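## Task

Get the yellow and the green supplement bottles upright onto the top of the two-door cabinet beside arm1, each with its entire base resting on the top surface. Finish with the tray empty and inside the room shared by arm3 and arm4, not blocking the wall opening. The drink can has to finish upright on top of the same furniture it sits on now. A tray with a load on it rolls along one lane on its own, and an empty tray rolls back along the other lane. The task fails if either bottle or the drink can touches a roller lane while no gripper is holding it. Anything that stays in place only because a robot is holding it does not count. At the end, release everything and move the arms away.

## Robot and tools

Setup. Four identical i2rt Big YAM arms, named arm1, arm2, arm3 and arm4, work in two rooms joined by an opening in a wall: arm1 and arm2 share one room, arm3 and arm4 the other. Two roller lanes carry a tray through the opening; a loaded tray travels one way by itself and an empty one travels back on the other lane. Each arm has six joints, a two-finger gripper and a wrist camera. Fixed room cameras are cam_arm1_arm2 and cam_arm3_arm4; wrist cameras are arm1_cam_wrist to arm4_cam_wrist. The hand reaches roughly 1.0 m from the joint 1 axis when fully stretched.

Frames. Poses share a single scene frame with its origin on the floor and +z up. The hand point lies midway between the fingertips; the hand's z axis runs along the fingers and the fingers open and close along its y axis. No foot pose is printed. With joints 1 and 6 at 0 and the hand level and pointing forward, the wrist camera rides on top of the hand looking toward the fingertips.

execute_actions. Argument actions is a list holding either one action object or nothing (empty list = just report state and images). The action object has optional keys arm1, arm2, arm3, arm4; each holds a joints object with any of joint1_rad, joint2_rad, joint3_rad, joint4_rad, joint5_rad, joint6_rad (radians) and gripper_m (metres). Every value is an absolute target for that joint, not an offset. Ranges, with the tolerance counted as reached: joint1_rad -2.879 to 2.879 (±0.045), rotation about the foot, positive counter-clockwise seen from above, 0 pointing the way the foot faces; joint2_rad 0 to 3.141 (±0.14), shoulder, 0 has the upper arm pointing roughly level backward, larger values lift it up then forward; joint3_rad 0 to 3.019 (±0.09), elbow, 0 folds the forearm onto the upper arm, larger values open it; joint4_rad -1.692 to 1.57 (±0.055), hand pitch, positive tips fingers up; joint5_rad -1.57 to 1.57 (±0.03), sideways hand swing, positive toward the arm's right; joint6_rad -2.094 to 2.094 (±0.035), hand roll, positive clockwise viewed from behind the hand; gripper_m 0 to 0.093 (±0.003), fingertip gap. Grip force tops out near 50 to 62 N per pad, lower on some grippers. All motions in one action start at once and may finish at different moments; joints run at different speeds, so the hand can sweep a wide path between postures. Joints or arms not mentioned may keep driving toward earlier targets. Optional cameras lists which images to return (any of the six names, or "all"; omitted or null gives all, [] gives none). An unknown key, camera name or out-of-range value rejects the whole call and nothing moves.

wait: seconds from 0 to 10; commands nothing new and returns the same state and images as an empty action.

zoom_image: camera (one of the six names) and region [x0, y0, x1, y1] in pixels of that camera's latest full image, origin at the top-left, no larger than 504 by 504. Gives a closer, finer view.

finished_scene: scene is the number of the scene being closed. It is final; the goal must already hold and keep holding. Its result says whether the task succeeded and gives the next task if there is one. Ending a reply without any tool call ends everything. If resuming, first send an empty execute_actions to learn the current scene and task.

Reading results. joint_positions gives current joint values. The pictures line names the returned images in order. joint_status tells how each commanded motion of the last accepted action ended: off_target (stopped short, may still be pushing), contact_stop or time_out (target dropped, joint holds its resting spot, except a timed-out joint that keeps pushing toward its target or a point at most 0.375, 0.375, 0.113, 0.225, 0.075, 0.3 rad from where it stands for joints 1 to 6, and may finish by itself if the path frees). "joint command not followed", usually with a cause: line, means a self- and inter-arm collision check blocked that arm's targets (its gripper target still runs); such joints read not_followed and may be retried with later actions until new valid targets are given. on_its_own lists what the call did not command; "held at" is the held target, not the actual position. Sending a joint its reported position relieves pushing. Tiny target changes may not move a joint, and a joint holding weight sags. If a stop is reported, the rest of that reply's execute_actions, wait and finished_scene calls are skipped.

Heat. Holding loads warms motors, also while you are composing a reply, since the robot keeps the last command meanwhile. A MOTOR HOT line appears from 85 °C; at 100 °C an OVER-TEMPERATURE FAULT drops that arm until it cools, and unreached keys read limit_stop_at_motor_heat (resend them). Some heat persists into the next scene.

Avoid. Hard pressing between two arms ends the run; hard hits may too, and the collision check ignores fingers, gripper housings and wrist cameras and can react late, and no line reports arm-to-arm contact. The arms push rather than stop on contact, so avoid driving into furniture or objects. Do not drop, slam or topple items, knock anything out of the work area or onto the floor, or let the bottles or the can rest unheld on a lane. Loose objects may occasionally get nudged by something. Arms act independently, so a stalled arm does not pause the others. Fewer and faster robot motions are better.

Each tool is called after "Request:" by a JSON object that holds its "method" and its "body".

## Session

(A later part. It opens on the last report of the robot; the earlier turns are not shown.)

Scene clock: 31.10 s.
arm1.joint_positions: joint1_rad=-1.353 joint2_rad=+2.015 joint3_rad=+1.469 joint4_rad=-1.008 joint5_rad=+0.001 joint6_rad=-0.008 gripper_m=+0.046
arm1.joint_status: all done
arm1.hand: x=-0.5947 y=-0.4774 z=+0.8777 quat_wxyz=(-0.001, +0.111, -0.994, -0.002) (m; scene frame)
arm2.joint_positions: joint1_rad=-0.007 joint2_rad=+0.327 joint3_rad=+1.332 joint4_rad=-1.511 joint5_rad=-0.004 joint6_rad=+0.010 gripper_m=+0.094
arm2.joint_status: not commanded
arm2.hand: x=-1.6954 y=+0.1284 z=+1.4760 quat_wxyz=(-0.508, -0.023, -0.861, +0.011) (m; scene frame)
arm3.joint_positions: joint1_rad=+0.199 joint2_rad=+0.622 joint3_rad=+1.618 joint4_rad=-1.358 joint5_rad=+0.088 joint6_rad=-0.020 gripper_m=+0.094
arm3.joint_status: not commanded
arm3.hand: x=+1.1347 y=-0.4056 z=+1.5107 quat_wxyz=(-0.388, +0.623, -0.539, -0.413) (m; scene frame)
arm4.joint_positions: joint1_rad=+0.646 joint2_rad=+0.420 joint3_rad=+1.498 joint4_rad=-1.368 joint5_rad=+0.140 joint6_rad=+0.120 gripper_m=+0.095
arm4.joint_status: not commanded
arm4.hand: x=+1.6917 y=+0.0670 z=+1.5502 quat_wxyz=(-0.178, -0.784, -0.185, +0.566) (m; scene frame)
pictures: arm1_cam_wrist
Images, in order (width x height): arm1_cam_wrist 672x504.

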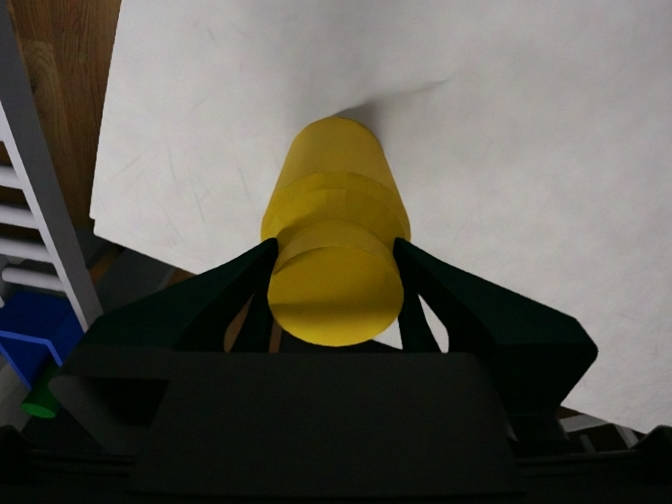

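Contact at z≈0.878. Release.

Request:
{"method": "execute_actions", "body": {"actions": [{"arm1":{"joints":{"joint2_rad":2.015,"joint3_rad":1.469,"gripper_m":0.093}}}], "cameras": []}}

Request:
{"method": "execute_actions", "body": {"actions": [{"arm1":{"joints":{"joint2_rad":1.8,"joint3_rad":1.7,"joint4_rad":-1.47}}}], "cameras": ["arm1_cam_wrist","cam_arm1_arm2"]}}

Scene clock: 32.30 s.
arm1.joint_positions: joint1_rad=-1.353 joint2_rad=+2.014 joint3_rad=+1.466 joint4_rad=-1.008 joint5_rad=+0.001 joint6_rad=-0.008 gripper_m=+0.093
arm1.joint_status: all done
arm1.hand: x=-0.5960 y=-0.4776 z=+0.8769 quat_wxyz=(+0.000, +0.111, -0.994, -0.002) (m; scene frame)
arm2.joint_positions: joint1_rad=-0.007 joint2_rad=+0.327 joint3_rad=+1.332 joint4_rad=-1.511 joint5_rad=-0.004 joint6_rad=+0.010 gripper_m=+0.094
arm2.joint_status: not commanded
arm2.hand: x=-1.6954 y=+0.1284 z=+1.4760 quat_wxyz=(-0.508, -0.023, -0.861, +0.011) (m; scene frame)
arm3.joint_positions: joint1_rad=+0.199 joint2_rad=+0.622 joint3_rad=+1.618 joint4_rad=-1.358 joint5_rad=+0.088 joint6_rad=-0.020 gripper_m=+0.094
arm3.joint_status: not commanded
arm3.hand: x=+1.1347 y=-0.4056 z=+1.5107 quat_wxyz=(-0.388, +0.623, -0.539, -0.413) (m; scene frame)
arm4.joint_positions: joint1_rad=+0.646 joint2_rad=+0.420 joint3_rad=+1.498 joint4_rad=-1.368 joint5_rad=+0.140 joint6_rad=+0.120 gripper_m=+0.095
arm4.joint_status: not commanded
arm4.hand: x=+1.6917 y=+0.0670 z=+1.5502 quat_wxyz=(-0.178, -0.784, -0.185, +0.566) (m; scene frame)
pictures: none
No camera images: the call's "cameras" was empty. Leave "cameras" out to get every camera's image.

Scene clock: 33.67 s.
arm1.joint_positions: joint1_rad=-1.353 joint2_rad=+1.774 joint3_rad=+1.692 joint4_rad=-1.460 joint5_rad=+0.001 joint6_rad=-0.008 gripper_m=+0.093
arm1.joint_status: all done
arm1.hand: x=-0.6148 y=-0.4826 z=+1.0899 quat_wxyz=(-0.007, +0.111, -0.994, -0.002) (m; scene frame)
arm2.joint_positions: joint1_rad=-0.007 joint2_rad=+0.327 joint3_rad=+1.332 joint4_rad=-1.511 joint5_rad=-0.004 joint6_rad=+0.010 gripper_m=+0.094
arm2.joint_status: not commanded
arm2.hand: x=-1.6954 y=+0.1284 z=+1.4760 quat_wxyz=(-0.508, -0.023, -0.861, +0.011) (m; scene frame)
arm3.joint_positions: joint1_rad=+0.199 joint2_rad=+0.622 joint3_rad=+1.618 joint4_rad=-1.358 joint5_rad=+0.088 joint6_rad=-0.020 gripper_m=+0.094
arm3.joint_status: not commanded
arm3.hand: x=+1.1347 y=-0.4056 z=+1.5107 quat_wxyz=(-0.388, +0.623, -0.539, -0.413) (m; scene frame)
arm4.joint_positions: joint1_rad=+0.646 joint2_rad=+0.420 joint3_rad=+1.498 joint4_rad=-1.368 joint5_rad=+0.140 joint6_rad=+0.120 gripper_m=+0.095
arm4.joint_status: not commanded
arm4.hand: x=+1.6917 y=+0.0670 z=+1.5502 quat_wxyz=(-0.178, -0.784, -0.185, +0.566) (m; scene frame)
pictures: arm1_cam_wrist, cam_arm1_arm2
Images, in order (width x height): arm1_cam_wrist 672x504, cam_arm1_arm2 672x504.

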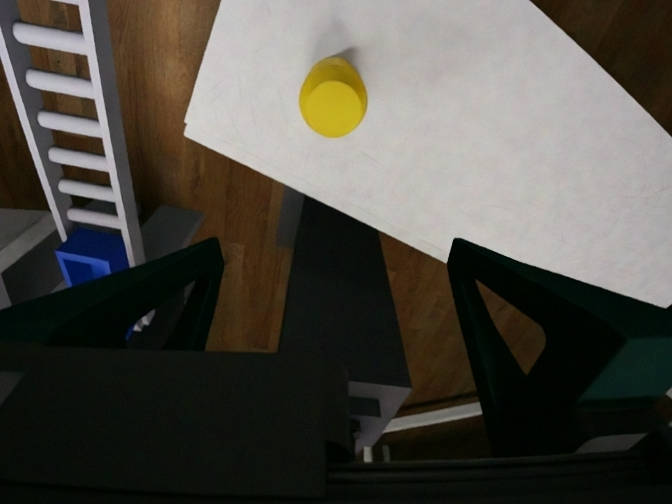

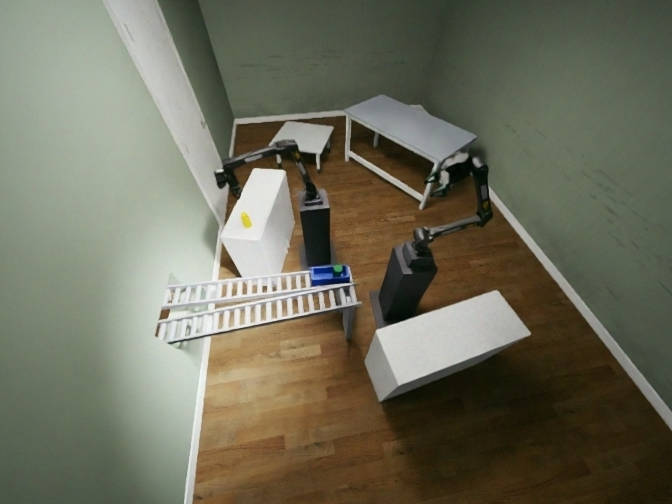

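Request:
{"method": "execute_actions", "body": {"actions": [{"arm1":{"joints":{"joint1_rad":0.17}}}], "cameras": []}}

Request:
{"method": "execute_actions", "body": {"actions": [{"arm1":{"joints":{"joint2_rad":2.32,"joint3_rad":1.70,"joint4_rad":-0.93}}}], "cameras": ["arm1_cam_wrist"]}}

Scene clock: 37.53 s.
arm1.joint_positions: joint1_rad=+0.174 joint2_rad=+1.786 joint3_rad=+1.692 joint4_rad=-1.460 joint5_rad=-0.002 joint6_rad=-0.008 gripper_m=+0.093
arm1.joint_status: all done
arm1.hand: x=-1.2490 y=-0.0548 z=+1.0932 quat_wxyz=(+0.000, +0.767, -0.641, -0.013) (m; scene frame)
arm2.joint_positions: joint1_rad=-0.007 joint2_rad=+0.327 joint3_rad=+1.332 joint4_rad=-1.511 joint5_rad=-0.004 joint6_rad=+0.010 gripper_m=+0.094
arm2.joint_status: not commanded
arm2.hand: x=-1.6954 y=+0.1284 z=+1.4760 quat_wxyz=(-0.508, -0.023, -0.861, +0.011) (m; scene frame)
arm3.joint_positions: joint1_rad=+0.199 joint2_rad=+0.622 joint3_rad=+1.618 joint4_rad=-1.358 joint5_rad=+0.088 joint6_rad=-0.020 gripper_m=+0.094
arm3.joint_status: not commanded
arm3.hand: x=+1.1347 y=-0.4056 z=+1.5107 quat_wxyz=(-0.388, +0.623, -0.539, -0.413) (m; scene frame)
arm4.joint_positions: joint1_rad=+0.646 joint2_rad=+0.420 joint3_rad=+1.498 joint4_rad=-1.368 joint5_rad=+0.140 joint6_rad=+0.120 gripper_m=+0.095
arm4.joint_status: not commanded
arm4.hand: x=+1.6917 y=+0.0670 z=+1.5502 quat_wxyz=(-0.178, -0.784, -0.185, +0.566) (m; scene frame)
pictures: none
No camera images: the call's "cameras" was empty. Leave "cameras" out to get every camera's image.

Scene clock: 38.93 s.
arm1.joint_positions: joint1_rad=+0.174 joint2_rad=+2.343 joint3_rad=+1.675 joint4_rad=-0.940 joint5_rad=-0.002 joint6_rad=-0.008 gripper_m=+0.093
arm1.joint_status: all done
arm1.hand: x=-1.2663 y=+0.0163 z=+0.7614 quat_wxyz=(+0.017, +0.767, -0.641, +0.008) (m; scene frame)
arm2.joint_positions: joint1_rad=-0.007 joint2_rad=+0.327 joint3_rad=+1.332 joint4_rad=-1.511 joint5_rad=-0.004 joint6_rad=+0.010 gripper_m=+0.094
arm2.joint_status: not commanded
arm2.hand: x=-1.6954 y=+0.1284 z=+1.4760 quat_wxyz=(-0.508, -0.023, -0.861, +0.011) (m; scene frame)
arm3.joint_positions: joint1_rad=+0.199 joint2_rad=+0.622 joint3_rad=+1.618 joint4_rad=-1.358 joint5_rad=+0.088 joint6_rad=-0.020 gripper_m=+0.094
arm3.joint_status: not commanded
arm3.hand: x=+1.1347 y=-0.4056 z=+1.5107 quat_wxyz=(-0.388, +0.623, -0.539, -0.413) (m; scene frame)
arm4.joint_positions: joint1_rad=+0.646 joint2_rad=+0.420 joint3_rad=+1.498 joint4_rad=-1.368 joint5_rad=+0.140 joint6_rad=+0.120 gripper_m=+0.095
arm4.joint_status: not commanded
arm4.hand: x=+1.6917 y=+0.0670 z=+1.5502 quat_wxyz=(-0.178, -0.784, -0.185, +0.566) (m; scene frame)
pictures: arm1_cam_wrist
Images, in order (width x height): arm1_cam_wrist 672x504.

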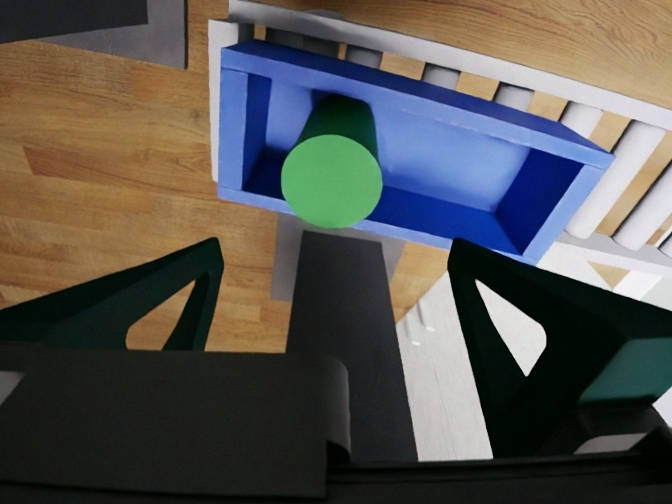

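Request:
{"method": "execute_actions", "body": {"actions": [{"arm1":{"joints":{"joint1_rad":0.185,"joint2_rad":2.44,"joint3_rad":1.70,"joint4_rad":-0.80}}}], "cameras": ["arm1_cam_wrist"]}}

Scene clock: 40.70 s.
arm1.joint_positions: joint1_rad=+0.174 joint2_rad=+2.417 joint3_rad=+1.677 joint4_rad=-0.810 joint5_rad=-0.002 joint6_rad=-0.008 gripper_m=+0.093
arm1.joint_status: all done
arm1.hand: x=-1.2690 y=+0.0282 z=+0.7165 quat_wxyz=(-0.002, +0.767, -0.641, -0.014) (m; scene frame)
arm2.joint_positions: joint1_rad=-0.007 joint2_rad=+0.327 joint3_rad=+1.332 joint4_rad=-1.511 joint5_rad=-0.004 joint6_rad=+0.010 gripper_m=+0.094
arm2.joint_status: not commanded
arm2.hand: x=-1.6954 y=+0.1284 z=+1.4760 quat_wxyz=(-0.508, -0.023, -0.861, +0.011) (m; scene frame)
arm3.joint_positions: joint1_rad=+0.199 joint2_rad=+0.622 joint3_rad=+1.618 joint4_rad=-1.358 joint5_rad=+0.088 joint6_rad=-0.020 gripper_m=+0.094
arm3.joint_status: not commanded
arm3.hand: x=+1.1347 y=-0.4056 z=+1.5107 quat_wxyz=(-0.388, +0.623, -0.539, -0.413) (m; scene frame)
arm4.joint_positions: joint1_rad=+0.646 joint2_rad=+0.420 joint3_rad=+1.498 joint4_rad=-1.368 joint5_rad=+0.140 joint6_rad=+0.120 gripper_m=+0.095
arm4.joint_status: not commanded
arm4.hand: x=+1.6917 y=+0.0670 z=+1.5502 quat_wxyz=(-0.178, -0.784, -0.185, +0.566) (m; scene frame)
pictures: arm1_cam_wrist
Images, in order (width x height): arm1_cam_wrist 672x504.

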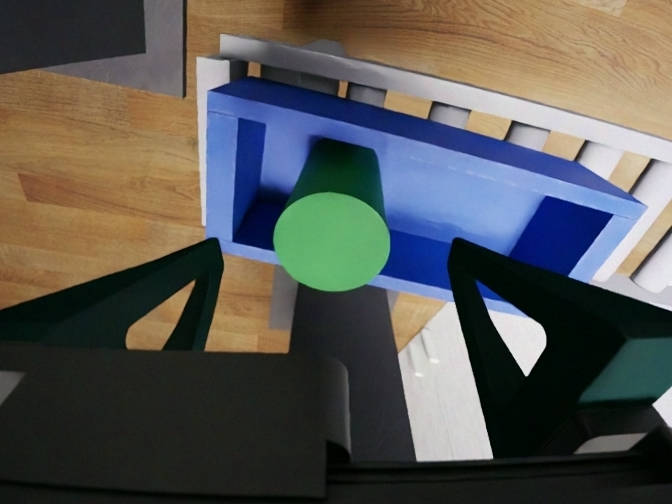

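Request:
{"method": "execute_actions", "body": {"actions": [{"arm1":{"joints":{"joint2_rad":2.53,"joint4_rad":-0.745}}}], "cameras": ["arm1_cam_wrist"]}}

Scene clock: 42.37 s.
arm1.joint_positions: joint1_rad=+0.174 joint2_rad=+2.513 joint3_rad=+1.680 joint4_rad=-0.754 joint5_rad=-0.002 joint6_rad=-0.008 gripper_m=+0.093
arm1.joint_status: all done
arm1.hand: x=-1.2671 y=+0.0124 z=+0.6591 quat_wxyz=(+0.010, +0.768, -0.641, -0.001) (m; scene frame)
arm2.joint_positions: joint1_rad=-0.007 joint2_rad=+0.327 joint3_rad=+1.332 joint4_rad=-1.511 joint5_rad=-0.004 joint6_rad=+0.010 gripper_m=+0.094
arm2.joint_status: not commanded
arm2.hand: x=-1.6954 y=+0.1284 z=+1.4760 quat_wxyz=(-0.508, -0.023, -0.861, +0.011) (m; scene frame)
arm3.joint_positions: joint1_rad=+0.199 joint2_rad=+0.622 joint3_rad=+1.618 joint4_rad=-1.358 joint5_rad=+0.088 joint6_rad=-0.020 gripper_m=+0.094
arm3.joint_status: not commanded
arm3.hand: x=+1.1347 y=-0.4056 z=+1.5107 quat_wxyz=(-0.388, +0.623, -0.539, -0.413) (m; scene frame)
arm4.joint_positions: joint1_rad=+0.646 joint2_rad=+0.420 joint3_rad=+1.498 joint4_rad=-1.368 joint5_rad=+0.140 joint6_rad=+0.120 gripper_m=+0.095
arm4.joint_status: not commanded
arm4.hand: x=+1.6917 y=+0.0670 z=+1.5502 quat_wxyz=(-0.178, -0.784, -0.185, +0.566) (m; scene frame)
pictures: arm1_cam_wrist
Images, in order (width x height): arm1_cam_wrist 672x504.

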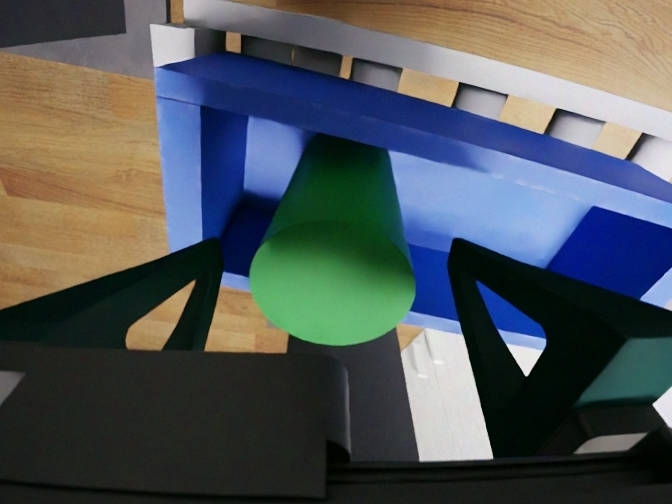

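Request:
{"method": "execute_actions", "body": {"actions": [{"arm1":{"joints":{"joint2_rad":2.565,"joint4_rad":-0.725}}}], "cameras": ["arm1_cam_wrist"]}}

Request:
{"method": "execute_actions", "body": {"actions": [{"arm1":{"joints":{"gripper_m":0.03}}}], "cameras": ["arm1_cam_wrist"]}}

Scene clock: 43.73 s.
arm1.joint_positions: joint1_rad=+0.174 joint2_rad=+2.525 joint3_rad=+1.680 joint4_rad=-0.736 joint5_rad=-0.002 joint6_rad=-0.008 gripper_m=+0.093
arm1.joint_status: all done
arm1.hand: x=-1.2672 y=+0.0125 z=+0.6520 quat_wxyz=(+0.008, +0.768, -0.641, -0.003) (m; scene frame)
arm2.joint_positions: joint1_rad=-0.007 joint2_rad=+0.327 joint3_rad=+1.332 joint4_rad=-1.511 joint5_rad=-0.004 joint6_rad=+0.010 gripper_m=+0.094
arm2.joint_status: not commanded
arm2.hand: x=-1.6954 y=+0.1284 z=+1.4760 quat_wxyz=(-0.508, -0.023, -0.861, +0.011) (m; scene frame)
arm3.joint_positions: joint1_rad=+0.199 joint2_rad=+0.622 joint3_rad=+1.618 joint4_rad=-1.358 joint5_rad=+0.088 joint6_rad=-0.020 gripper_m=+0.094
arm3.joint_status: not commanded
arm3.hand: x=+1.1347 y=-0.4056 z=+1.5107 quat_wxyz=(-0.388, +0.623, -0.539, -0.413) (m; scene frame)
arm4.joint_positions: joint1_rad=+0.646 joint2_rad=+0.420 joint3_rad=+1.498 joint4_rad=-1.368 joint5_rad=+0.140 joint6_rad=+0.120 gripper_m=+0.095
arm4.joint_status: not commanded
arm4.hand: x=+1.6917 y=+0.0670 z=+1.5502 quat_wxyz=(-0.178, -0.784, -0.185, +0.566) (m; scene frame)
pictures: arm1_cam_wrist
Images, in order (width x height): arm1_cam_wrist 672x504.

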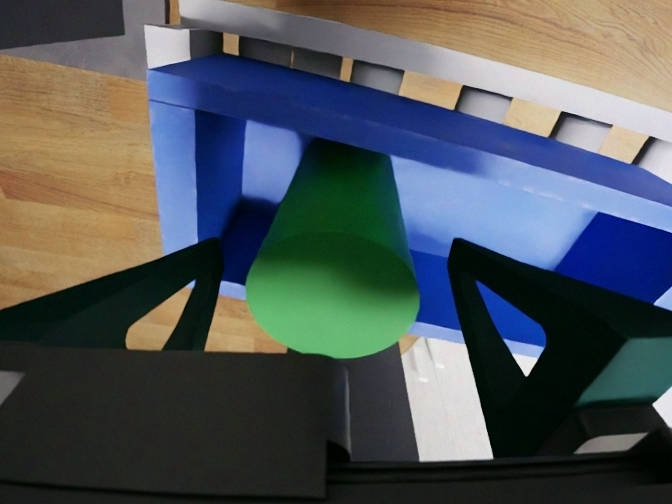

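Scene clock: 44.37 s.
arm1.joint_positions: joint1_rad=+0.174 joint2_rad=+2.525 joint3_rad=+1.680 joint4_rad=-0.735 joint5_rad=-0.001 joint6_rad=-0.007 gripper_m=+0.065
arm1.joint_status: gripper_m off_target (ended at +0.065, target +0.030)
arm1.hand: x=-1.2671 y=+0.0128 z=+0.6520 quat_wxyz=(+0.007, +0.767, -0.641, -0.003) (m; scene frame)
arm2.joint_positions: joint1_rad=-0.007 joint2_rad=+0.327 joint3_rad=+1.332 joint4_rad=-1.511 joint5_rad=-0.004 joint6_rad=+0.010 gripper_m=+0.094
arm2.joint_status: not commanded
arm2.hand: x=-1.6954 y=+0.1284 z=+1.4760 quat_wxyz=(-0.508, -0.023, -0.861, +0.011) (m; scene frame)
arm3.joint_positions: joint1_rad=+0.199 joint2_rad=+0.622 joint3_rad=+1.618 joint4_rad=-1.358 joint5_rad=+0.088 joint6_rad=-0.020 gripper_m=+0.094
arm3.joint_status: not commanded
arm3.hand: x=+1.1347 y=-0.4056 z=+1.5107 quat_wxyz=(-0.388, +0.623, -0.539, -0.413) (m; scene frame)
arm4.joint_positions: joint1_rad=+0.646 joint2_rad=+0.420 joint3_rad=+1.498 joint4_rad=-1.368 joint5_rad=+0.140 joint6_rad=+0.120 gripper_m=+0.095
arm4.joint_status: not commanded
arm4.hand: x=+1.6917 y=+0.0670 z=+1.5502 quat_wxyz=(-0.178, -0.784, -0.185, +0.566) (m; scene frame)
pictures: arm1_cam_wrist
Images, in order (width x height): arm1_cam_wrist 672x504.

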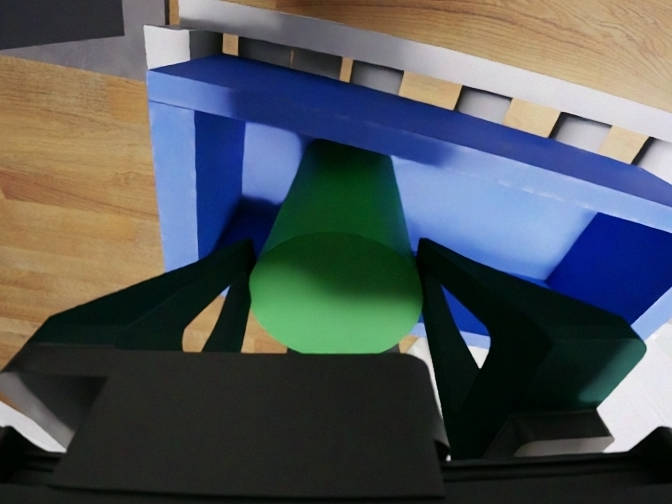

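Request:
{"method": "execute_actions", "body": {"actions": [{"arm1":{"joints":{"joint2_rad":2.29,"joint3_rad":1.70,"joint4_rad":-0.96}}}], "cameras": ["arm1_cam_wrist"]}}

Request:
{"method": "execute_actions", "body": {"actions": [{"arm1":{"joints":{"joint2_rad":1.75,"joint3_rad":1.80,"joint4_rad":-1.6}}}], "cameras": []}}

Request:
{"method": "execute_actions", "body": {"actions": [{"arm1":{"joints":{"joint1_rad":-1.66}}}], "cameras": []}}

Request:
{"method": "execute_actions", "body": {"actions": [{"arm1":{"joints":{"joint2_rad":1.97,"joint3_rad":1.60,"joint4_rad":-1.17}}}], "cameras": ["arm1_cam_wrist","cam_arm1_arm2"]}}

Scene clock: 46.37 s.
arm1.joint_positions: joint1_rad=+0.174 joint2_rad=+2.276 joint3_rad=+1.684 joint4_rad=-0.952 joint5_rad=+0.000 joint6_rad=-0.007 gripper_m=+0.065
arm1.joint_status: all done
arm1.hand: x=-1.2683 y=+0.0333 z=+0.8051 quat_wxyz=(-0.004, +0.767, -0.641, -0.016) (m; scene frame)
arm2.joint_positions: joint1_rad=-0.007 joint2_rad=+0.327 joint3_rad=+1.332 joint4_rad=-1.511 joint5_rad=-0.004 joint6_rad=+0.010 gripper_m=+0.094
arm2.joint_status: not commanded
arm2.hand: x=-1.6954 y=+0.1284 z=+1.4760 quat_wxyz=(-0.508, -0.023, -0.861, +0.011) (m; scene frame)
arm3.joint_positions: joint1_rad=+0.199 joint2_rad=+0.622 joint3_rad=+1.618 joint4_rad=-1.358 joint5_rad=+0.088 joint6_rad=-0.020 gripper_m=+0.094
arm3.joint_status: not commanded
arm3.hand: x=+1.1347 y=-0.4056 z=+1.5107 quat_wxyz=(-0.388, +0.623, -0.539, -0.413) (m; scene frame)
arm4.joint_positions: joint1_rad=+0.646 joint2_rad=+0.420 joint3_rad=+1.498 joint4_rad=-1.368 joint5_rad=+0.140 joint6_rad=+0.120 gripper_m=+0.095
arm4.joint_status: not commanded
arm4.hand: x=+1.6917 y=+0.0670 z=+1.5502 quat_wxyz=(-0.178, -0.784, -0.185, +0.566) (m; scene frame)
pictures: arm1_cam_wrist
Images, in order (width x height): arm1_cam_wrist 672x504.

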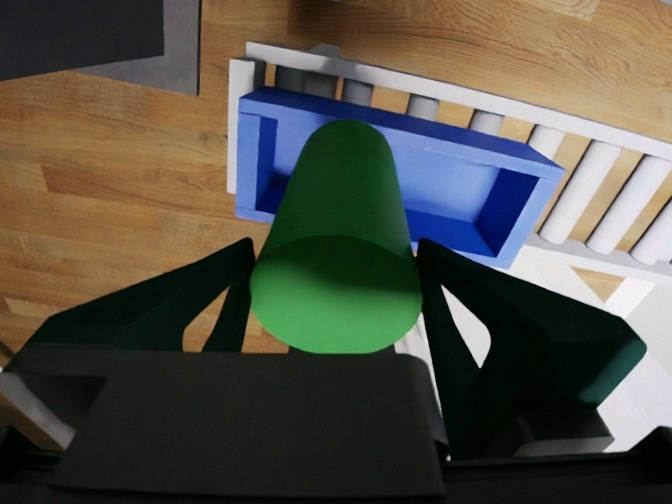

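Scene clock: 48.30 s.
arm1.joint_positions: joint1_rad=+0.174 joint2_rad=+1.752 joint3_rad=+1.784 joint4_rad=-1.594 joint5_rad=+0.000 joint6_rad=-0.007 gripper_m=+0.065
arm1.joint_status: all done
arm1.hand: x=-1.2458 y=-0.0675 z=+1.1458 quat_wxyz=(+0.002, +0.767, -0.641, -0.009) (m; scene frame)
arm2.joint_positions: joint1_rad=-0.007 joint2_rad=+0.327 joint3_rad=+1.332 joint4_rad=-1.511 joint5_rad=-0.004 joint6_rad=+0.010 gripper_m=+0.094
arm2.joint_status: not commanded
arm2.hand: x=-1.6954 y=+0.1284 z=+1.4760 quat_wxyz=(-0.508, -0.023, -0.861, +0.011) (m; scene frame)
arm3.joint_positions: joint1_rad=+0.199 joint2_rad=+0.622 joint3_rad=+1.618 joint4_rad=-1.358 joint5_rad=+0.088 joint6_rad=-0.020 gripper_m=+0.094
arm3.joint_status: not commanded
arm3.hand: x=+1.1347 y=-0.4056 z=+1.5107 quat_wxyz=(-0.388, +0.623, -0.539, -0.413) (m; scene frame)
arm4.joint_positions: joint1_rad=+0.646 joint2_rad=+0.420 joint3_rad=+1.498 joint4_rad=-1.368 joint5_rad=+0.140 joint6_rad=+0.120 gripper_m=+0.095
arm4.joint_status: not commanded
arm4.hand: x=+1.6917 y=+0.0670 z=+1.5502 quat_wxyz=(-0.178, -0.784, -0.185, +0.566) (m; scene frame)
pictures: none
No camera images: the call's "cameras" was empty. Leave "cameras" out to get every camera's image.

Scene clock: 50.30 s.
arm1.joint_positions: joint1_rad=-1.668 joint2_rad=+1.753 joint3_rad=+1.784 joint4_rad=-1.594 joint5_rad=+0.001 joint6_rad=-0.007 gripper_m=+0.065
arm1.joint_status: all done
arm1.hand: x=-0.6159 y=-0.6544 z=+1.1355 quat_wxyz=(+0.004, -0.046, -0.999, +0.001) (m; scene frame)
arm2.joint_positions: joint1_rad=-0.007 joint2_rad=+0.327 joint3_rad=+1.332 joint4_rad=-1.511 joint5_rad=-0.004 joint6_rad=+0.010 gripper_m=+0.094
arm2.joint_status: not commanded
arm2.hand: x=-1.6954 y=+0.1284 z=+1.4760 quat_wxyz=(-0.508, -0.023, -0.861, +0.011) (m; scene frame)
arm3.joint_positions: joint1_rad=+0.199 joint2_rad=+0.622 joint3_rad=+1.618 joint4_rad=-1.358 joint5_rad=+0.088 joint6_rad=-0.020 gripper_m=+0.094
arm3.joint_status: not commanded
arm3.hand: x=+1.1347 y=-0.4056 z=+1.5107 quat_wxyz=(-0.388, +0.623, -0.539, -0.413) (m; scene frame)
arm4.joint_positions: joint1_rad=+0.646 joint2_rad=+0.420 joint3_rad=+1.498 joint4_rad=-1.368 joint5_rad=+0.140 joint6_rad=+0.120 gripper_m=+0.095
arm4.joint_status: not commanded
arm4.hand: x=+1.6917 y=+0.0670 z=+1.5502 quat_wxyz=(-0.178, -0.784, -0.185, +0.566) (m; scene frame)
pictures: none
No camera images: the call's "cameras" was empty. Leave "cameras" out to get every camera's image.

Scene clock: 51.53 s.
arm1.joint_positions: joint1_rad=-1.668 joint2_rad=+2.008 joint3_rad=+1.566 joint4_rad=-1.177 joint5_rad=+0.001 joint6_rad=-0.007 gripper_m=+0.065
arm1.joint_status: all done
arm1.hand: x=-0.5830 y=-0.6579 z=+0.9143 quat_wxyz=(+0.031, -0.046, -0.998, -0.001) (m; scene frame)
arm2.joint_positions: joint1_rad=-0.007 joint2_rad=+0.327 joint3_rad=+1.332 joint4_rad=-1.511 joint5_rad=-0.004 joint6_rad=+0.010 gripper_m=+0.094
arm2.joint_status: not commanded
arm2.hand: x=-1.6954 y=+0.1284 z=+1.4760 quat_wxyz=(-0.508, -0.023, -0.861, +0.011) (m; scene frame)
arm3.joint_positions: joint1_rad=+0.199 joint2_rad=+0.622 joint3_rad=+1.618 joint4_rad=-1.358 joint5_rad=+0.088 joint6_rad=-0.020 gripper_m=+0.094
arm3.joint_status: not commanded
arm3.hand: x=+1.1347 y=-0.4056 z=+1.5107 quat_wxyz=(-0.388, +0.623, -0.539, -0.413) (m; scene frame)
arm4.joint_positions: joint1_rad=+0.646 joint2_rad=+0.420 joint3_rad=+1.498 joint4_rad=-1.368 joint5_rad=+0.140 joint6_rad=+0.120 gripper_m=+0.095
arm4.joint_status: not commanded
arm4.hand: x=+1.6917 y=+0.0670 z=+1.5502 quat_wxyz=(-0.178, -0.784, -0.185, +0.566) (m; scene frame)
pictures: arm1_cam_wrist, cam_arm1_arm2
Images, in order (width x height): arm1_cam_wrist 672x504, cam_arm1_arm2 672x504.

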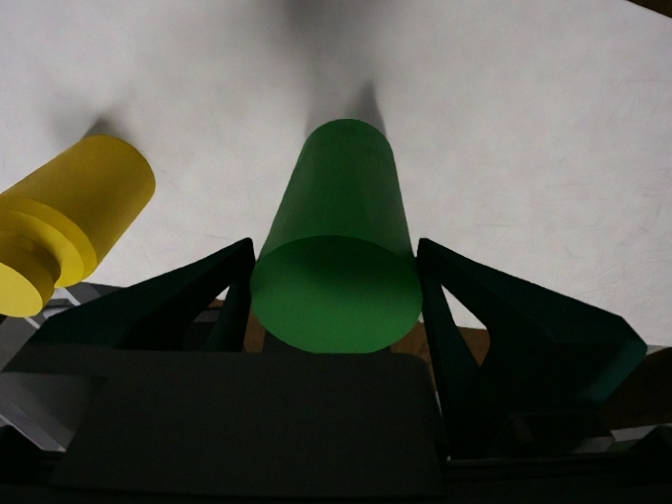

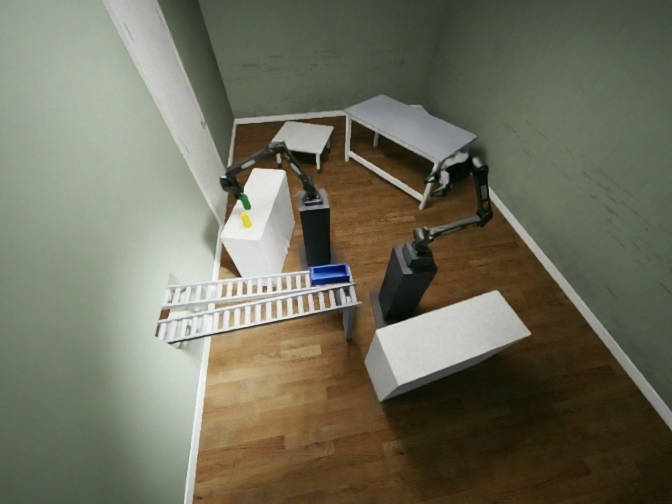

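Request:
{"method": "execute_actions", "body": {"actions": [{"arm1":{"joints":{"joint4_rad":-1.10,"joint3_rad":1.52}}}], "cameras": ["cam_arm1_arm2","arm1_cam_wrist"]}}

Scene clock: 54.93 s.
arm1.joint_positions: joint1_rad=-1.668 joint2_rad=+2.004 joint3_rad=+1.507 joint4_rad=-1.108 joint5_rad=+0.001 joint6_rad=-0.007 gripper_m=+0.065
arm1.joint_status: all done
arm1.hand: x=-0.5907 y=-0.6571 z=+0.8963 quat_wxyz=(+0.025, -0.046, -0.999, -0.001) (m; scene frame)
arm2.joint_positions: joint1_rad=-0.007 joint2_rad=+0.327 joint3_rad=+1.332 joint4_rad=-1.511 joint5_rad=-0.004 joint6_rad=+0.010 gripper_m=+0.094
arm2.joint_status: not commanded
arm2.hand: x=-1.6954 y=+0.1284 z=+1.4760 quat_wxyz=(-0.508, -0.023, -0.861, +0.011) (m; scene frame)
arm3.joint_positions: joint1_rad=+0.199 joint2_rad=+0.622 joint3_rad=+1.618 joint4_rad=-1.358 joint5_rad=+0.088 joint6_rad=-0.020 gripper_m=+0.094
arm3.joint_status: not commanded
arm3.hand: x=+1.1347 y=-0.4056 z=+1.5107 quat_wxyz=(-0.388, +0.623, -0.539, -0.413) (m; scene frame)
arm4.joint_positions: joint1_rad=+0.646 joint2_rad=+0.420 joint3_rad=+1.498 joint4_rad=-1.368 joint5_rad=+0.140 joint6_rad=+0.120 gripper_m=+0.095
arm4.joint_status: not commanded
arm4.hand: x=+1.6917 y=+0.0670 z=+1.5502 quat_wxyz=(-0.178, -0.784, -0.185, +0.566) (m; scene frame)
pictures: arm1_cam_wrist, cam_arm1_arm2
Images, in order (width x height): arm1_cam_wrist 672x504, cam_arm1_arm2 672x504.

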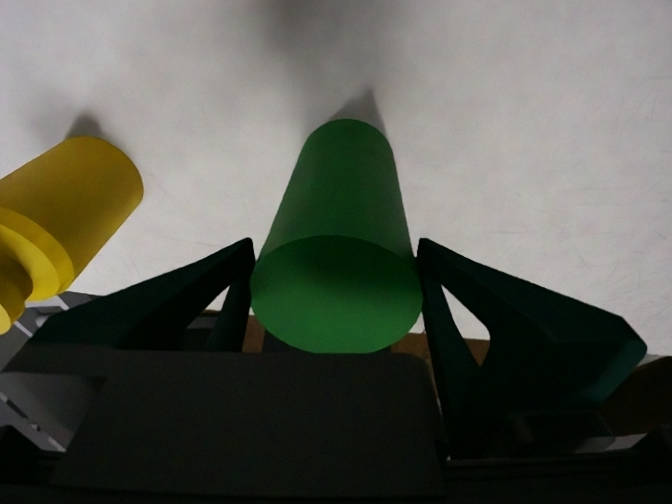

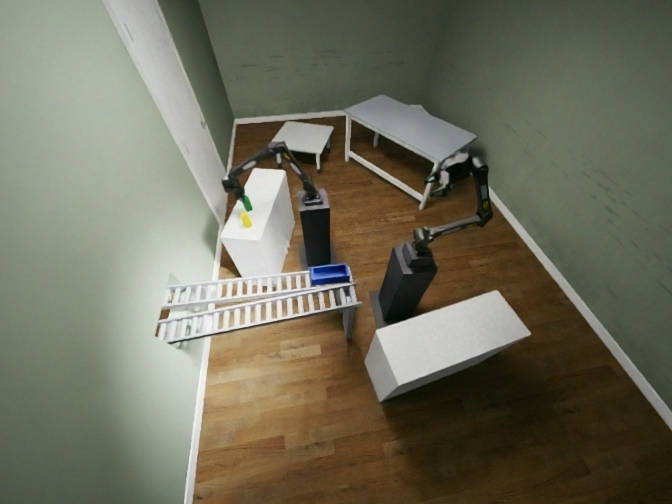

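Request:
{"method": "execute_actions", "body": {"actions": [{"arm1":{"joints":{"joint4_rad":-1.05,"joint3_rad":1.455}}}], "cameras": ["arm1_cam_wrist"]}}

Scene clock: 55.97 s.
arm1.joint_positions: joint1_rad=-1.668 joint2_rad=+1.990 joint3_rad=+1.459 joint4_rad=-1.060 joint5_rad=+0.000 joint6_rad=-0.007 gripper_m=+0.065
arm1.joint_status: all done
arm1.hand: x=-0.5981 y=-0.6562 z=+0.8878 quat_wxyz=(+0.018, -0.046, -0.999, -0.001) (m; scene frame)
arm2.joint_positions: joint1_rad=-0.007 joint2_rad=+0.327 joint3_rad=+1.332 joint4_rad=-1.511 joint5_rad=-0.004 joint6_rad=+0.010 gripper_m=+0.094
arm2.joint_status: not commanded
arm2.hand: x=-1.6954 y=+0.1284 z=+1.4760 quat_wxyz=(-0.508, -0.023, -0.861, +0.011) (m; scene frame)
arm3.joint_positions: joint1_rad=+0.199 joint2_rad=+0.622 joint3_rad=+1.618 joint4_rad=-1.358 joint5_rad=+0.088 joint6_rad=-0.020 gripper_m=+0.094
arm3.joint_status: not commanded
arm3.hand: x=+1.1347 y=-0.4056 z=+1.5107 quat_wxyz=(-0.388, +0.623, -0.539, -0.413) (m; scene frame)
arm4.joint_positions: joint1_rad=+0.646 joint2_rad=+0.420 joint3_rad=+1.498 joint4_rad=-1.368 joint5_rad=+0.140 joint6_rad=+0.120 gripper_m=+0.095
arm4.joint_status: not commanded
arm4.hand: x=+1.6917 y=+0.0670 z=+1.5502 quat_wxyz=(-0.178, -0.784, -0.185, +0.566) (m; scene frame)
pictures: arm1_cam_wrist
Images, in order (width x height): arm1_cam_wrist 672x504.

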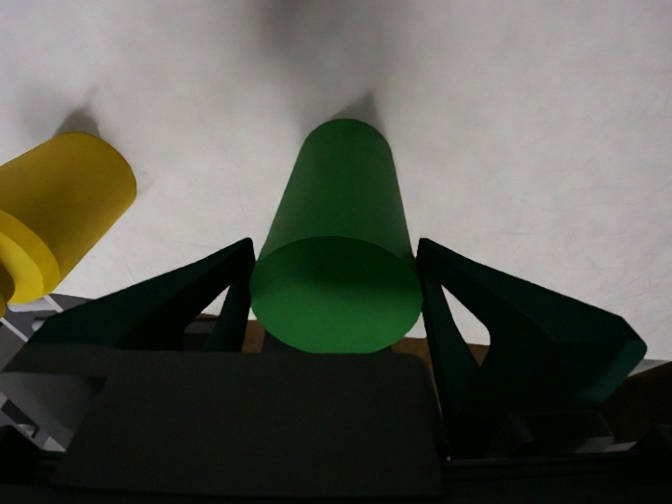

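Request:
{"method": "execute_actions", "body": {"actions": [{"arm1":{"joints":{"joint4_rad":-1.02,"joint3_rad":1.43}}}], "cameras": ["arm1_cam_wrist"]}}

Scene clock: 56.93 s.
arm1.joint_positions: joint1_rad=-1.668 joint2_rad=+1.978 joint3_rad=+1.438 joint4_rad=-1.033 joint5_rad=+0.000 joint6_rad=-0.007 gripper_m=+0.065
arm1.joint_status: all done
arm1.hand: x=-0.5992 y=-0.6561 z=+0.8876 quat_wxyz=(+0.009, -0.046, -0.999, +0.000) (m; scene frame)
arm2.joint_positions: joint1_rad=-0.007 joint2_rad=+0.327 joint3_rad=+1.332 joint4_rad=-1.511 joint5_rad=-0.004 joint6_rad=+0.010 gripper_m=+0.094
arm2.joint_status: not commanded
arm2.hand: x=-1.6954 y=+0.1284 z=+1.4760 quat_wxyz=(-0.508, -0.023, -0.861, +0.011) (m; scene frame)
arm3.joint_positions: joint1_rad=+0.199 joint2_rad=+0.622 joint3_rad=+1.618 joint4_rad=-1.358 joint5_rad=+0.088 joint6_rad=-0.020 gripper_m=+0.094
arm3.joint_status: not commanded
arm3.hand: x=+1.1347 y=-0.4056 z=+1.5107 quat_wxyz=(-0.388, +0.623, -0.539, -0.413) (m; scene frame)
arm4.joint_positions: joint1_rad=+0.646 joint2_rad=+0.420 joint3_rad=+1.498 joint4_rad=-1.368 joint5_rad=+0.140 joint6_rad=+0.120 gripper_m=+0.095
arm4.joint_status: not commanded
arm4.hand: x=+1.6917 y=+0.0670 z=+1.5502 quat_wxyz=(-0.178, -0.784, -0.185, +0.566) (m; scene frame)
pictures: arm1_cam_wrist
Images, in order (width x height): arm1_cam_wrist 672x504.

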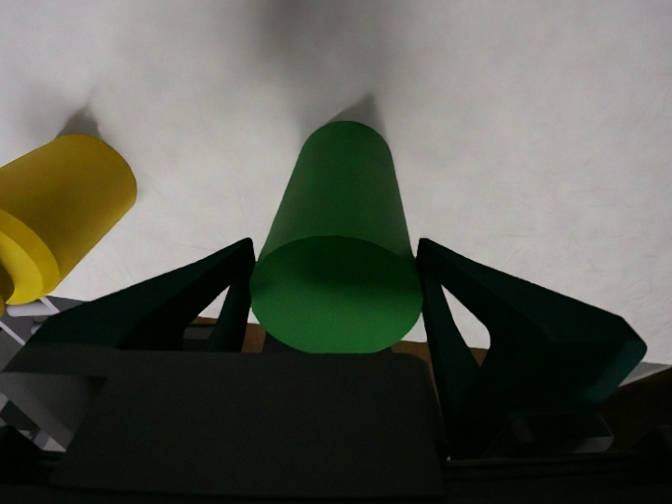

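Request:
{"method": "execute_actions", "body": {"actions": [{"arm1":{"joints":{"gripper_m":0.093,"joint2_rad":1.978,"joint3_rad":1.438}},"arm2":{"joints":{"joint1_rad":-0.312,"joint2_rad":2.47,"joint3_rad":1.768,"joint4_rad":-0.85,"joint5_rad":0,"joint6_rad":-0.353,"gripper_m":0.06}}}], "cameras": ["arm1_cam_wrist","arm2_cam_wrist"]}}

Request:
{"method": "execute_actions", "body": {"actions": [{"arm1":{"joints":{"joint2_rad":1.8,"joint3_rad":1.65,"joint4_rad":-1.42}}}], "cameras": ["cam_arm1_arm2","arm2_cam_wrist"]}}

Scene clock: 60.87 s.
arm1.joint_positions: joint1_rad=-1.668 joint2_rad=+1.978 joint3_rad=+1.437 joint4_rad=-1.030 joint5_rad=+0.001 joint6_rad=-0.007 gripper_m=+0.093
arm1.joint_status: all done
arm1.hand: x=-0.5990 y=-0.6562 z=+0.8872 quat_wxyz=(+0.008, -0.046, -0.999, +0.000) (m; scene frame)
arm2.joint_positions: joint1_rad=-0.302 joint2_rad=+2.489 joint3_rad=+1.749 joint4_rad=-0.859 joint5_rad=-0.004 joint6_rad=-0.343 gripper_m=+0.060
arm2.joint_status: all done
arm2.hand: x=-1.1983 y=-0.0871 z=+0.7613 quat_wxyz=(+0.012, -0.001, -1.000, -0.003) (m; scene frame)
arm3.joint_positions: joint1_rad=+0.199 joint2_rad=+0.622 joint3_rad=+1.618 joint4_rad=-1.358 joint5_rad=+0.088 joint6_rad=-0.020 gripper_m=+0.094
arm3.joint_status: not commanded
arm3.hand: x=+1.1347 y=-0.4056 z=+1.5107 quat_wxyz=(-0.388, +0.623, -0.539, -0.413) (m; scene frame)
arm4.joint_positions: joint1_rad=+0.646 joint2_rad=+0.420 joint3_rad=+1.498 joint4_rad=-1.368 joint5_rad=+0.140 joint6_rad=+0.120 gripper_m=+0.095
arm4.joint_status: not commanded
arm4.hand: x=+1.6917 y=+0.0670 z=+1.5502 quat_wxyz=(-0.178, -0.784, -0.185, +0.566) (m; scene frame)
pictures: arm1_cam_wrist, arm2_cam_wrist
Images, in order (width x height): arm1_cam_wrist 672x504, arm2_cam_wrist 672x504.

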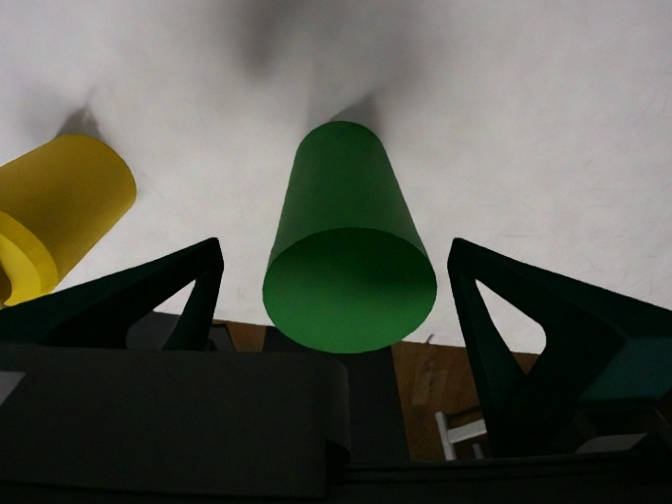

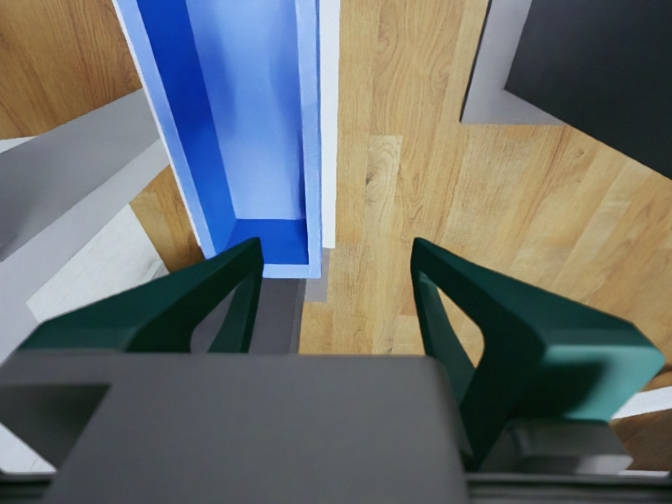

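Scene clock: 62.13 s.
arm1.joint_positions: joint1_rad=-1.668 joint2_rad=+1.769 joint3_rad=+1.637 joint4_rad=-1.411 joint5_rad=+0.001 joint6_rad=-0.007 gripper_m=+0.093
arm1.joint_status: all done
arm1.hand: x=-0.6090 y=-0.6551 z=+1.0711 quat_wxyz=(-0.007, -0.046, -0.999, +0.001) (m; scene frame)
arm2.joint_positions: joint1_rad=-0.302 joint2_rad=+2.489 joint3_rad=+1.749 joint4_rad=-0.859 joint5_rad=-0.004 joint6_rad=-0.343 gripper_m=+0.060
arm2.joint_status: not commanded
arm2.hand: x=-1.1983 y=-0.0871 z=+0.7613 quat_wxyz=(+0.012, -0.001, -1.000, -0.003) (m; scene frame)
arm3.joint_positions: joint1_rad=+0.199 joint2_rad=+0.622 joint3_rad=+1.618 joint4_rad=-1.358 joint5_rad=+0.088 joint6_rad=-0.020 gripper_m=+0.094
arm3.joint_status: not commanded
arm3.hand: x=+1.1347 y=-0.4056 z=+1.5107 quat_wxyz=(-0.388, +0.623, -0.539, -0.413) (m; scene frame)
arm4.joint_positions: joint1_rad=+0.646 joint2_rad=+0.420 joint3_rad=+1.498 joint4_rad=-1.368 joint5_rad=+0.140 joint6_rad=+0.120 gripper_m=+0.095
arm4.joint_status: not commanded
arm4.hand: x=+1.6917 y=+0.0670 z=+1.5502 quat_wxyz=(-0.178, -0.784, -0.185, +0.566) (m; scene frame)
pictures: arm2_cam_wrist, cam_arm1_arm2
Images, in order (width x height): arm2_cam_wrist 672x504, cam_arm1_arm2 672x504.

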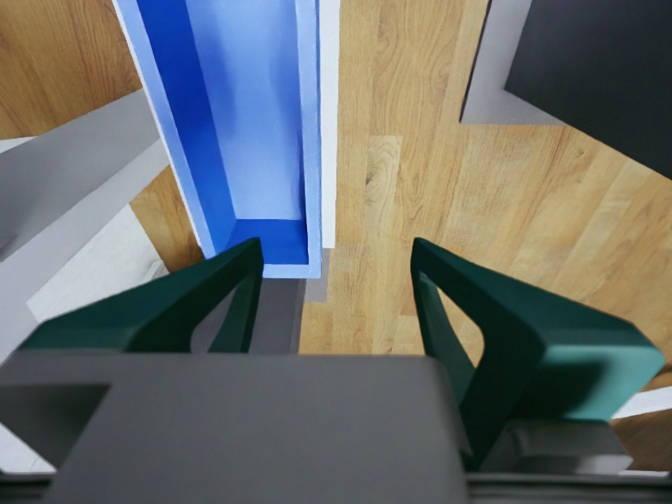

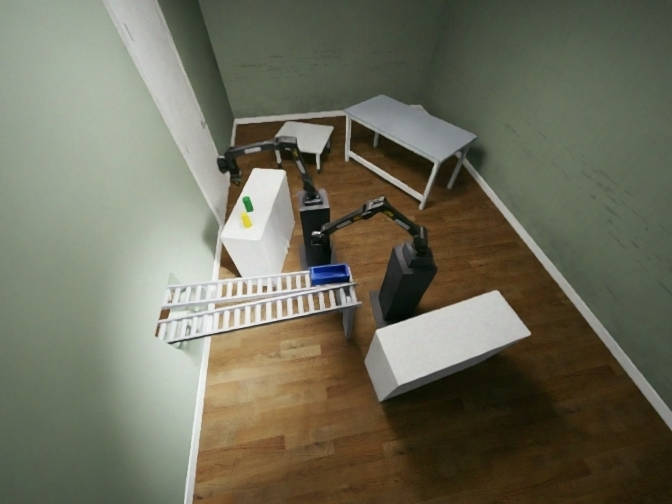

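Request:
{"method": "execute_actions", "body": {"actions": [{"arm1":{"joints":{"joint2_rad":0.7,"joint3_rad":1.0,"joint4_rad":-1.3}},"arm2":{"joints":{"joint1_rad":-0.262,"joint2_rad":2.63,"joint3_rad":1.84,"joint4_rad":-0.748,"joint6_rad":-0.32}}}], "cameras": ["arm2_cam_wrist"]}}

Scene clock: 64.77 s.
arm1.joint_positions: joint1_rad=-1.668 joint2_rad=+0.700 joint3_rad=+0.999 joint4_rad=-1.305 joint5_rad=+0.001 joint6_rad=-0.007 gripper_m=+0.093
arm1.joint_status: all done
arm1.hand: x=-0.8816 y=-0.6279 z=+1.2144 quat_wxyz=(-0.271, -0.044, -0.961, +0.015) (m; scene frame)
arm2.joint_positions: joint1_rad=-0.264 joint2_rad=+2.650 joint3_rad=+1.824 joint4_rad=-0.761 joint5_rad=-0.004 joint6_rad=-0.330 gripper_m=+0.060
arm2.joint_status: all done
arm2.hand: x=-1.1873 y=-0.0659 z=+0.6804 quat_wxyz=(+0.007, +0.011, -1.000, -0.001) (m; scene frame)
arm3.joint_positions: joint1_rad=+0.199 joint2_rad=+0.622 joint3_rad=+1.618 joint4_rad=-1.358 joint5_rad=+0.088 joint6_rad=-0.020 gripper_m=+0.094
arm3.joint_status: not commanded
arm3.hand: x=+1.1347 y=-0.4056 z=+1.5107 quat_wxyz=(-0.388, +0.623, -0.539, -0.413) (m; scene frame)
arm4.joint_positions: joint1_rad=+0.646 joint2_rad=+0.420 joint3_rad=+1.498 joint4_rad=-1.368 joint5_rad=+0.140 joint6_rad=+0.120 gripper_m=+0.095
arm4.joint_status: not commanded
arm4.hand: x=+1.6917 y=+0.0670 z=+1.5502 quat_wxyz=(-0.178, -0.784, -0.185, +0.566) (m; scene frame)
pictures: arm2_cam_wrist
Images, in order (width x height): arm2_cam_wrist 672x504.

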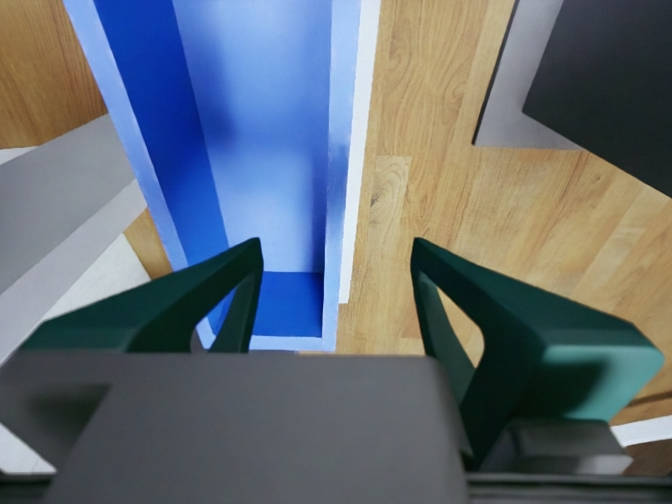

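Request:
{"method": "execute_actions", "body": {"actions": [{"arm2":{"joints":{"joint2_rad":2.79,"joint3_rad":1.905,"joint4_rad":-0.64}}}], "cameras": ["arm2_cam_wrist"]}}

Scene clock: 66.57 s.
arm1.joint_positions: joint1_rad=-1.668 joint2_rad=+0.700 joint3_rad=+0.999 joint4_rad=-1.305 joint5_rad=+0.001 joint6_rad=-0.007 gripper_m=+0.093
arm1.joint_status: not commanded
arm1.hand: x=-0.8816 y=-0.6279 z=+1.2144 quat_wxyz=(-0.271, -0.044, -0.961, +0.015) (m; scene frame)
arm2.joint_positions: joint1_rad=-0.264 joint2_rad=+2.810 joint3_rad=+1.892 joint4_rad=-0.654 joint5_rad=-0.004 joint6_rad=-0.330 gripper_m=+0.060
arm2.joint_status: all done
arm2.hand: x=-1.1956 y=-0.0638 z=+0.5981 quat_wxyz=(+0.000, +0.011, -1.000, +0.001) (m; scene frame)
arm3.joint_positions: joint1_rad=+0.199 joint2_rad=+0.622 joint3_rad=+1.618 joint4_rad=-1.358 joint5_rad=+0.088 joint6_rad=-0.020 gripper_m=+0.094
arm3.joint_status: not commanded
arm3.hand: x=+1.1347 y=-0.4056 z=+1.5107 quat_wxyz=(-0.388, +0.623, -0.539, -0.413) (m; scene frame)
arm4.joint_positions: joint1_rad=+0.646 joint2_rad=+0.420 joint3_rad=+1.498 joint4_rad=-1.368 joint5_rad=+0.140 joint6_rad=+0.120 gripper_m=+0.095
arm4.joint_status: not commanded
arm4.hand: x=+1.6917 y=+0.0670 z=+1.5502 quat_wxyz=(-0.178, -0.784, -0.185, +0.566) (m; scene frame)
pictures: arm2_cam_wrist
Images, in order (width x height): arm2_cam_wrist 672x504.

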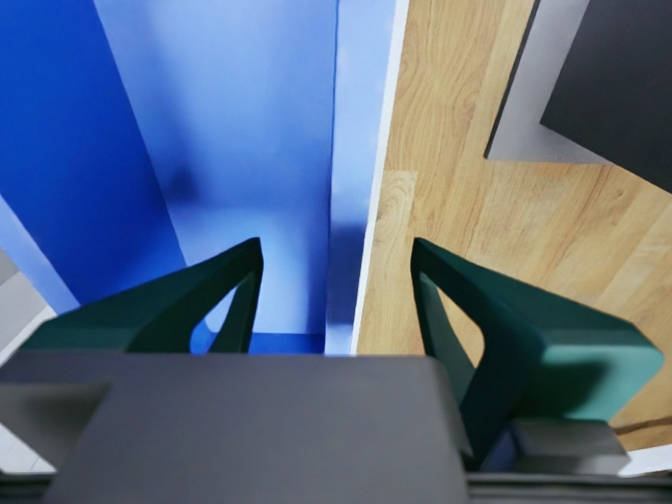

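Request:
{"method": "execute_actions", "body": {"actions": [{"arm2":{"joints":{"gripper_m":0.0}}}], "cameras": ["arm2_cam_wrist"]}}

Request:
{"method": "execute_actions", "body": {"actions": [{"arm2":{"joints":{"joint2_rad":2.6,"joint3_rad":1.82,"joint4_rad":-0.79}}}], "cameras": ["arm2_cam_wrist","cam_arm1_arm2"]}}

Scene clock: 67.83 s.
arm1.joint_positions: joint1_rad=-1.668 joint2_rad=+0.700 joint3_rad=+0.999 joint4_rad=-1.305 joint5_rad=+0.001 joint6_rad=-0.007 gripper_m=+0.093
arm1.joint_status: not commanded
arm1.hand: x=-0.8816 y=-0.6279 z=+1.2144 quat_wxyz=(-0.271, -0.044, -0.961, +0.015) (m; scene frame)
arm2.joint_positions: joint1_rad=-0.264 joint2_rad=+2.810 joint3_rad=+1.892 joint4_rad=-0.654 joint5_rad=-0.005 joint6_rad=-0.318 gripper_m=+0.011
arm2.joint_status: gripper_m off_target (ended at +0.011, target +0.000)
arm2.hand: x=-1.1953 y=-0.0633 z=+0.5981 quat_wxyz=(-0.001, +0.006, -1.000, +0.001) (m; scene frame)
arm3.joint_positions: joint1_rad=+0.199 joint2_rad=+0.622 joint3_rad=+1.618 joint4_rad=-1.358 joint5_rad=+0.088 joint6_rad=-0.020 gripper_m=+0.094
arm3.joint_status: not commanded
arm3.hand: x=+1.1347 y=-0.4056 z=+1.5107 quat_wxyz=(-0.388, +0.623, -0.539, -0.413) (m; scene frame)
arm4.joint_positions: joint1_rad=+0.646 joint2_rad=+0.420 joint3_rad=+1.498 joint4_rad=-1.368 joint5_rad=+0.140 joint6_rad=+0.120 gripper_m=+0.095
arm4.joint_status: not commanded
arm4.hand: x=+1.6917 y=+0.0670 z=+1.5502 quat_wxyz=(-0.178, -0.784, -0.185, +0.566) (m; scene frame)
pictures: arm2_cam_wrist
Images, in order (width x height): arm2_cam_wrist 672x504.

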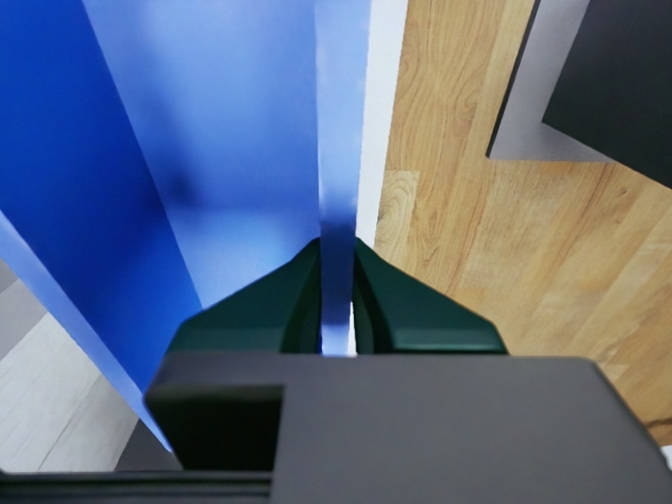

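Scene clock: 69.07 s.
arm1.joint_positions: joint1_rad=-1.668 joint2_rad=+0.700 joint3_rad=+0.999 joint4_rad=-1.305 joint5_rad=+0.001 joint6_rad=-0.007 gripper_m=+0.093
arm1.joint_status: not commanded
arm1.hand: x=-0.8816 y=-0.6279 z=+1.2144 quat_wxyz=(-0.271, -0.044, -0.961, +0.015) (m; scene frame)
arm2.joint_positions: joint1_rad=-0.264 joint2_rad=+2.613 joint3_rad=+1.811 joint4_rad=-0.774 joint5_rad=-0.002 joint6_rad=-0.310 gripper_m=+0.011
arm2.joint_status: all done
arm2.hand: x=-1.1827 y=-0.0672 z=+0.7005 quat_wxyz=(+0.002, +0.002, -1.000, +0.002) (m; scene frame)
arm3.joint_positions: joint1_rad=+0.199 joint2_rad=+0.622 joint3_rad=+1.618 joint4_rad=-1.358 joint5_rad=+0.088 joint6_rad=-0.020 gripper_m=+0.094
arm3.joint_status: not commanded
arm3.hand: x=+1.1347 y=-0.4056 z=+1.5107 quat_wxyz=(-0.388, +0.623, -0.539, -0.413) (m; scene frame)
arm4.joint_positions: joint1_rad=+0.646 joint2_rad=+0.420 joint3_rad=+1.498 joint4_rad=-1.368 joint5_rad=+0.140 joint6_rad=+0.120 gripper_m=+0.095
arm4.joint_status: not commanded
arm4.hand: x=+1.6917 y=+0.0670 z=+1.5502 quat_wxyz=(-0.178, -0.784, -0.185, +0.566) (m; scene frame)
pictures: arm2_cam_wrist, cam_arm1_arm2
Images, in order (width x height): arm2_cam_wrist 672x504, cam_arm1_arm2 672x504.

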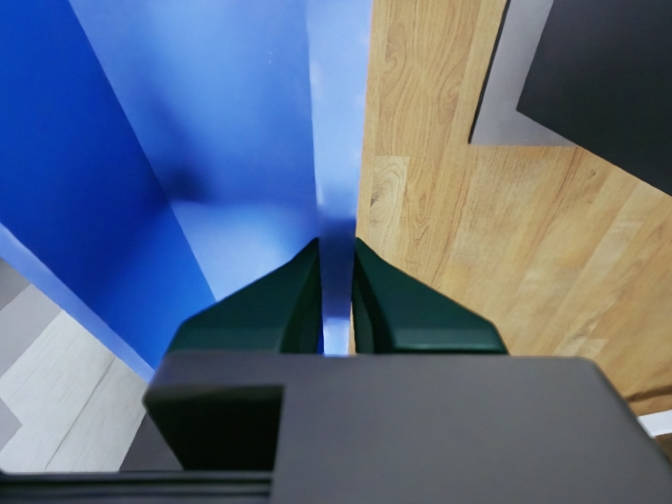

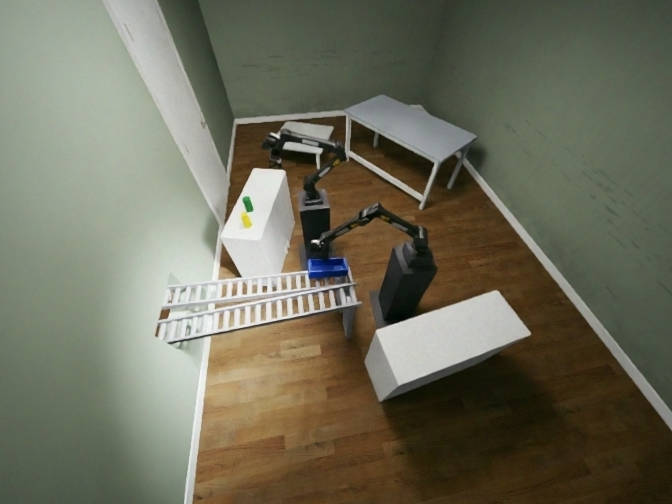

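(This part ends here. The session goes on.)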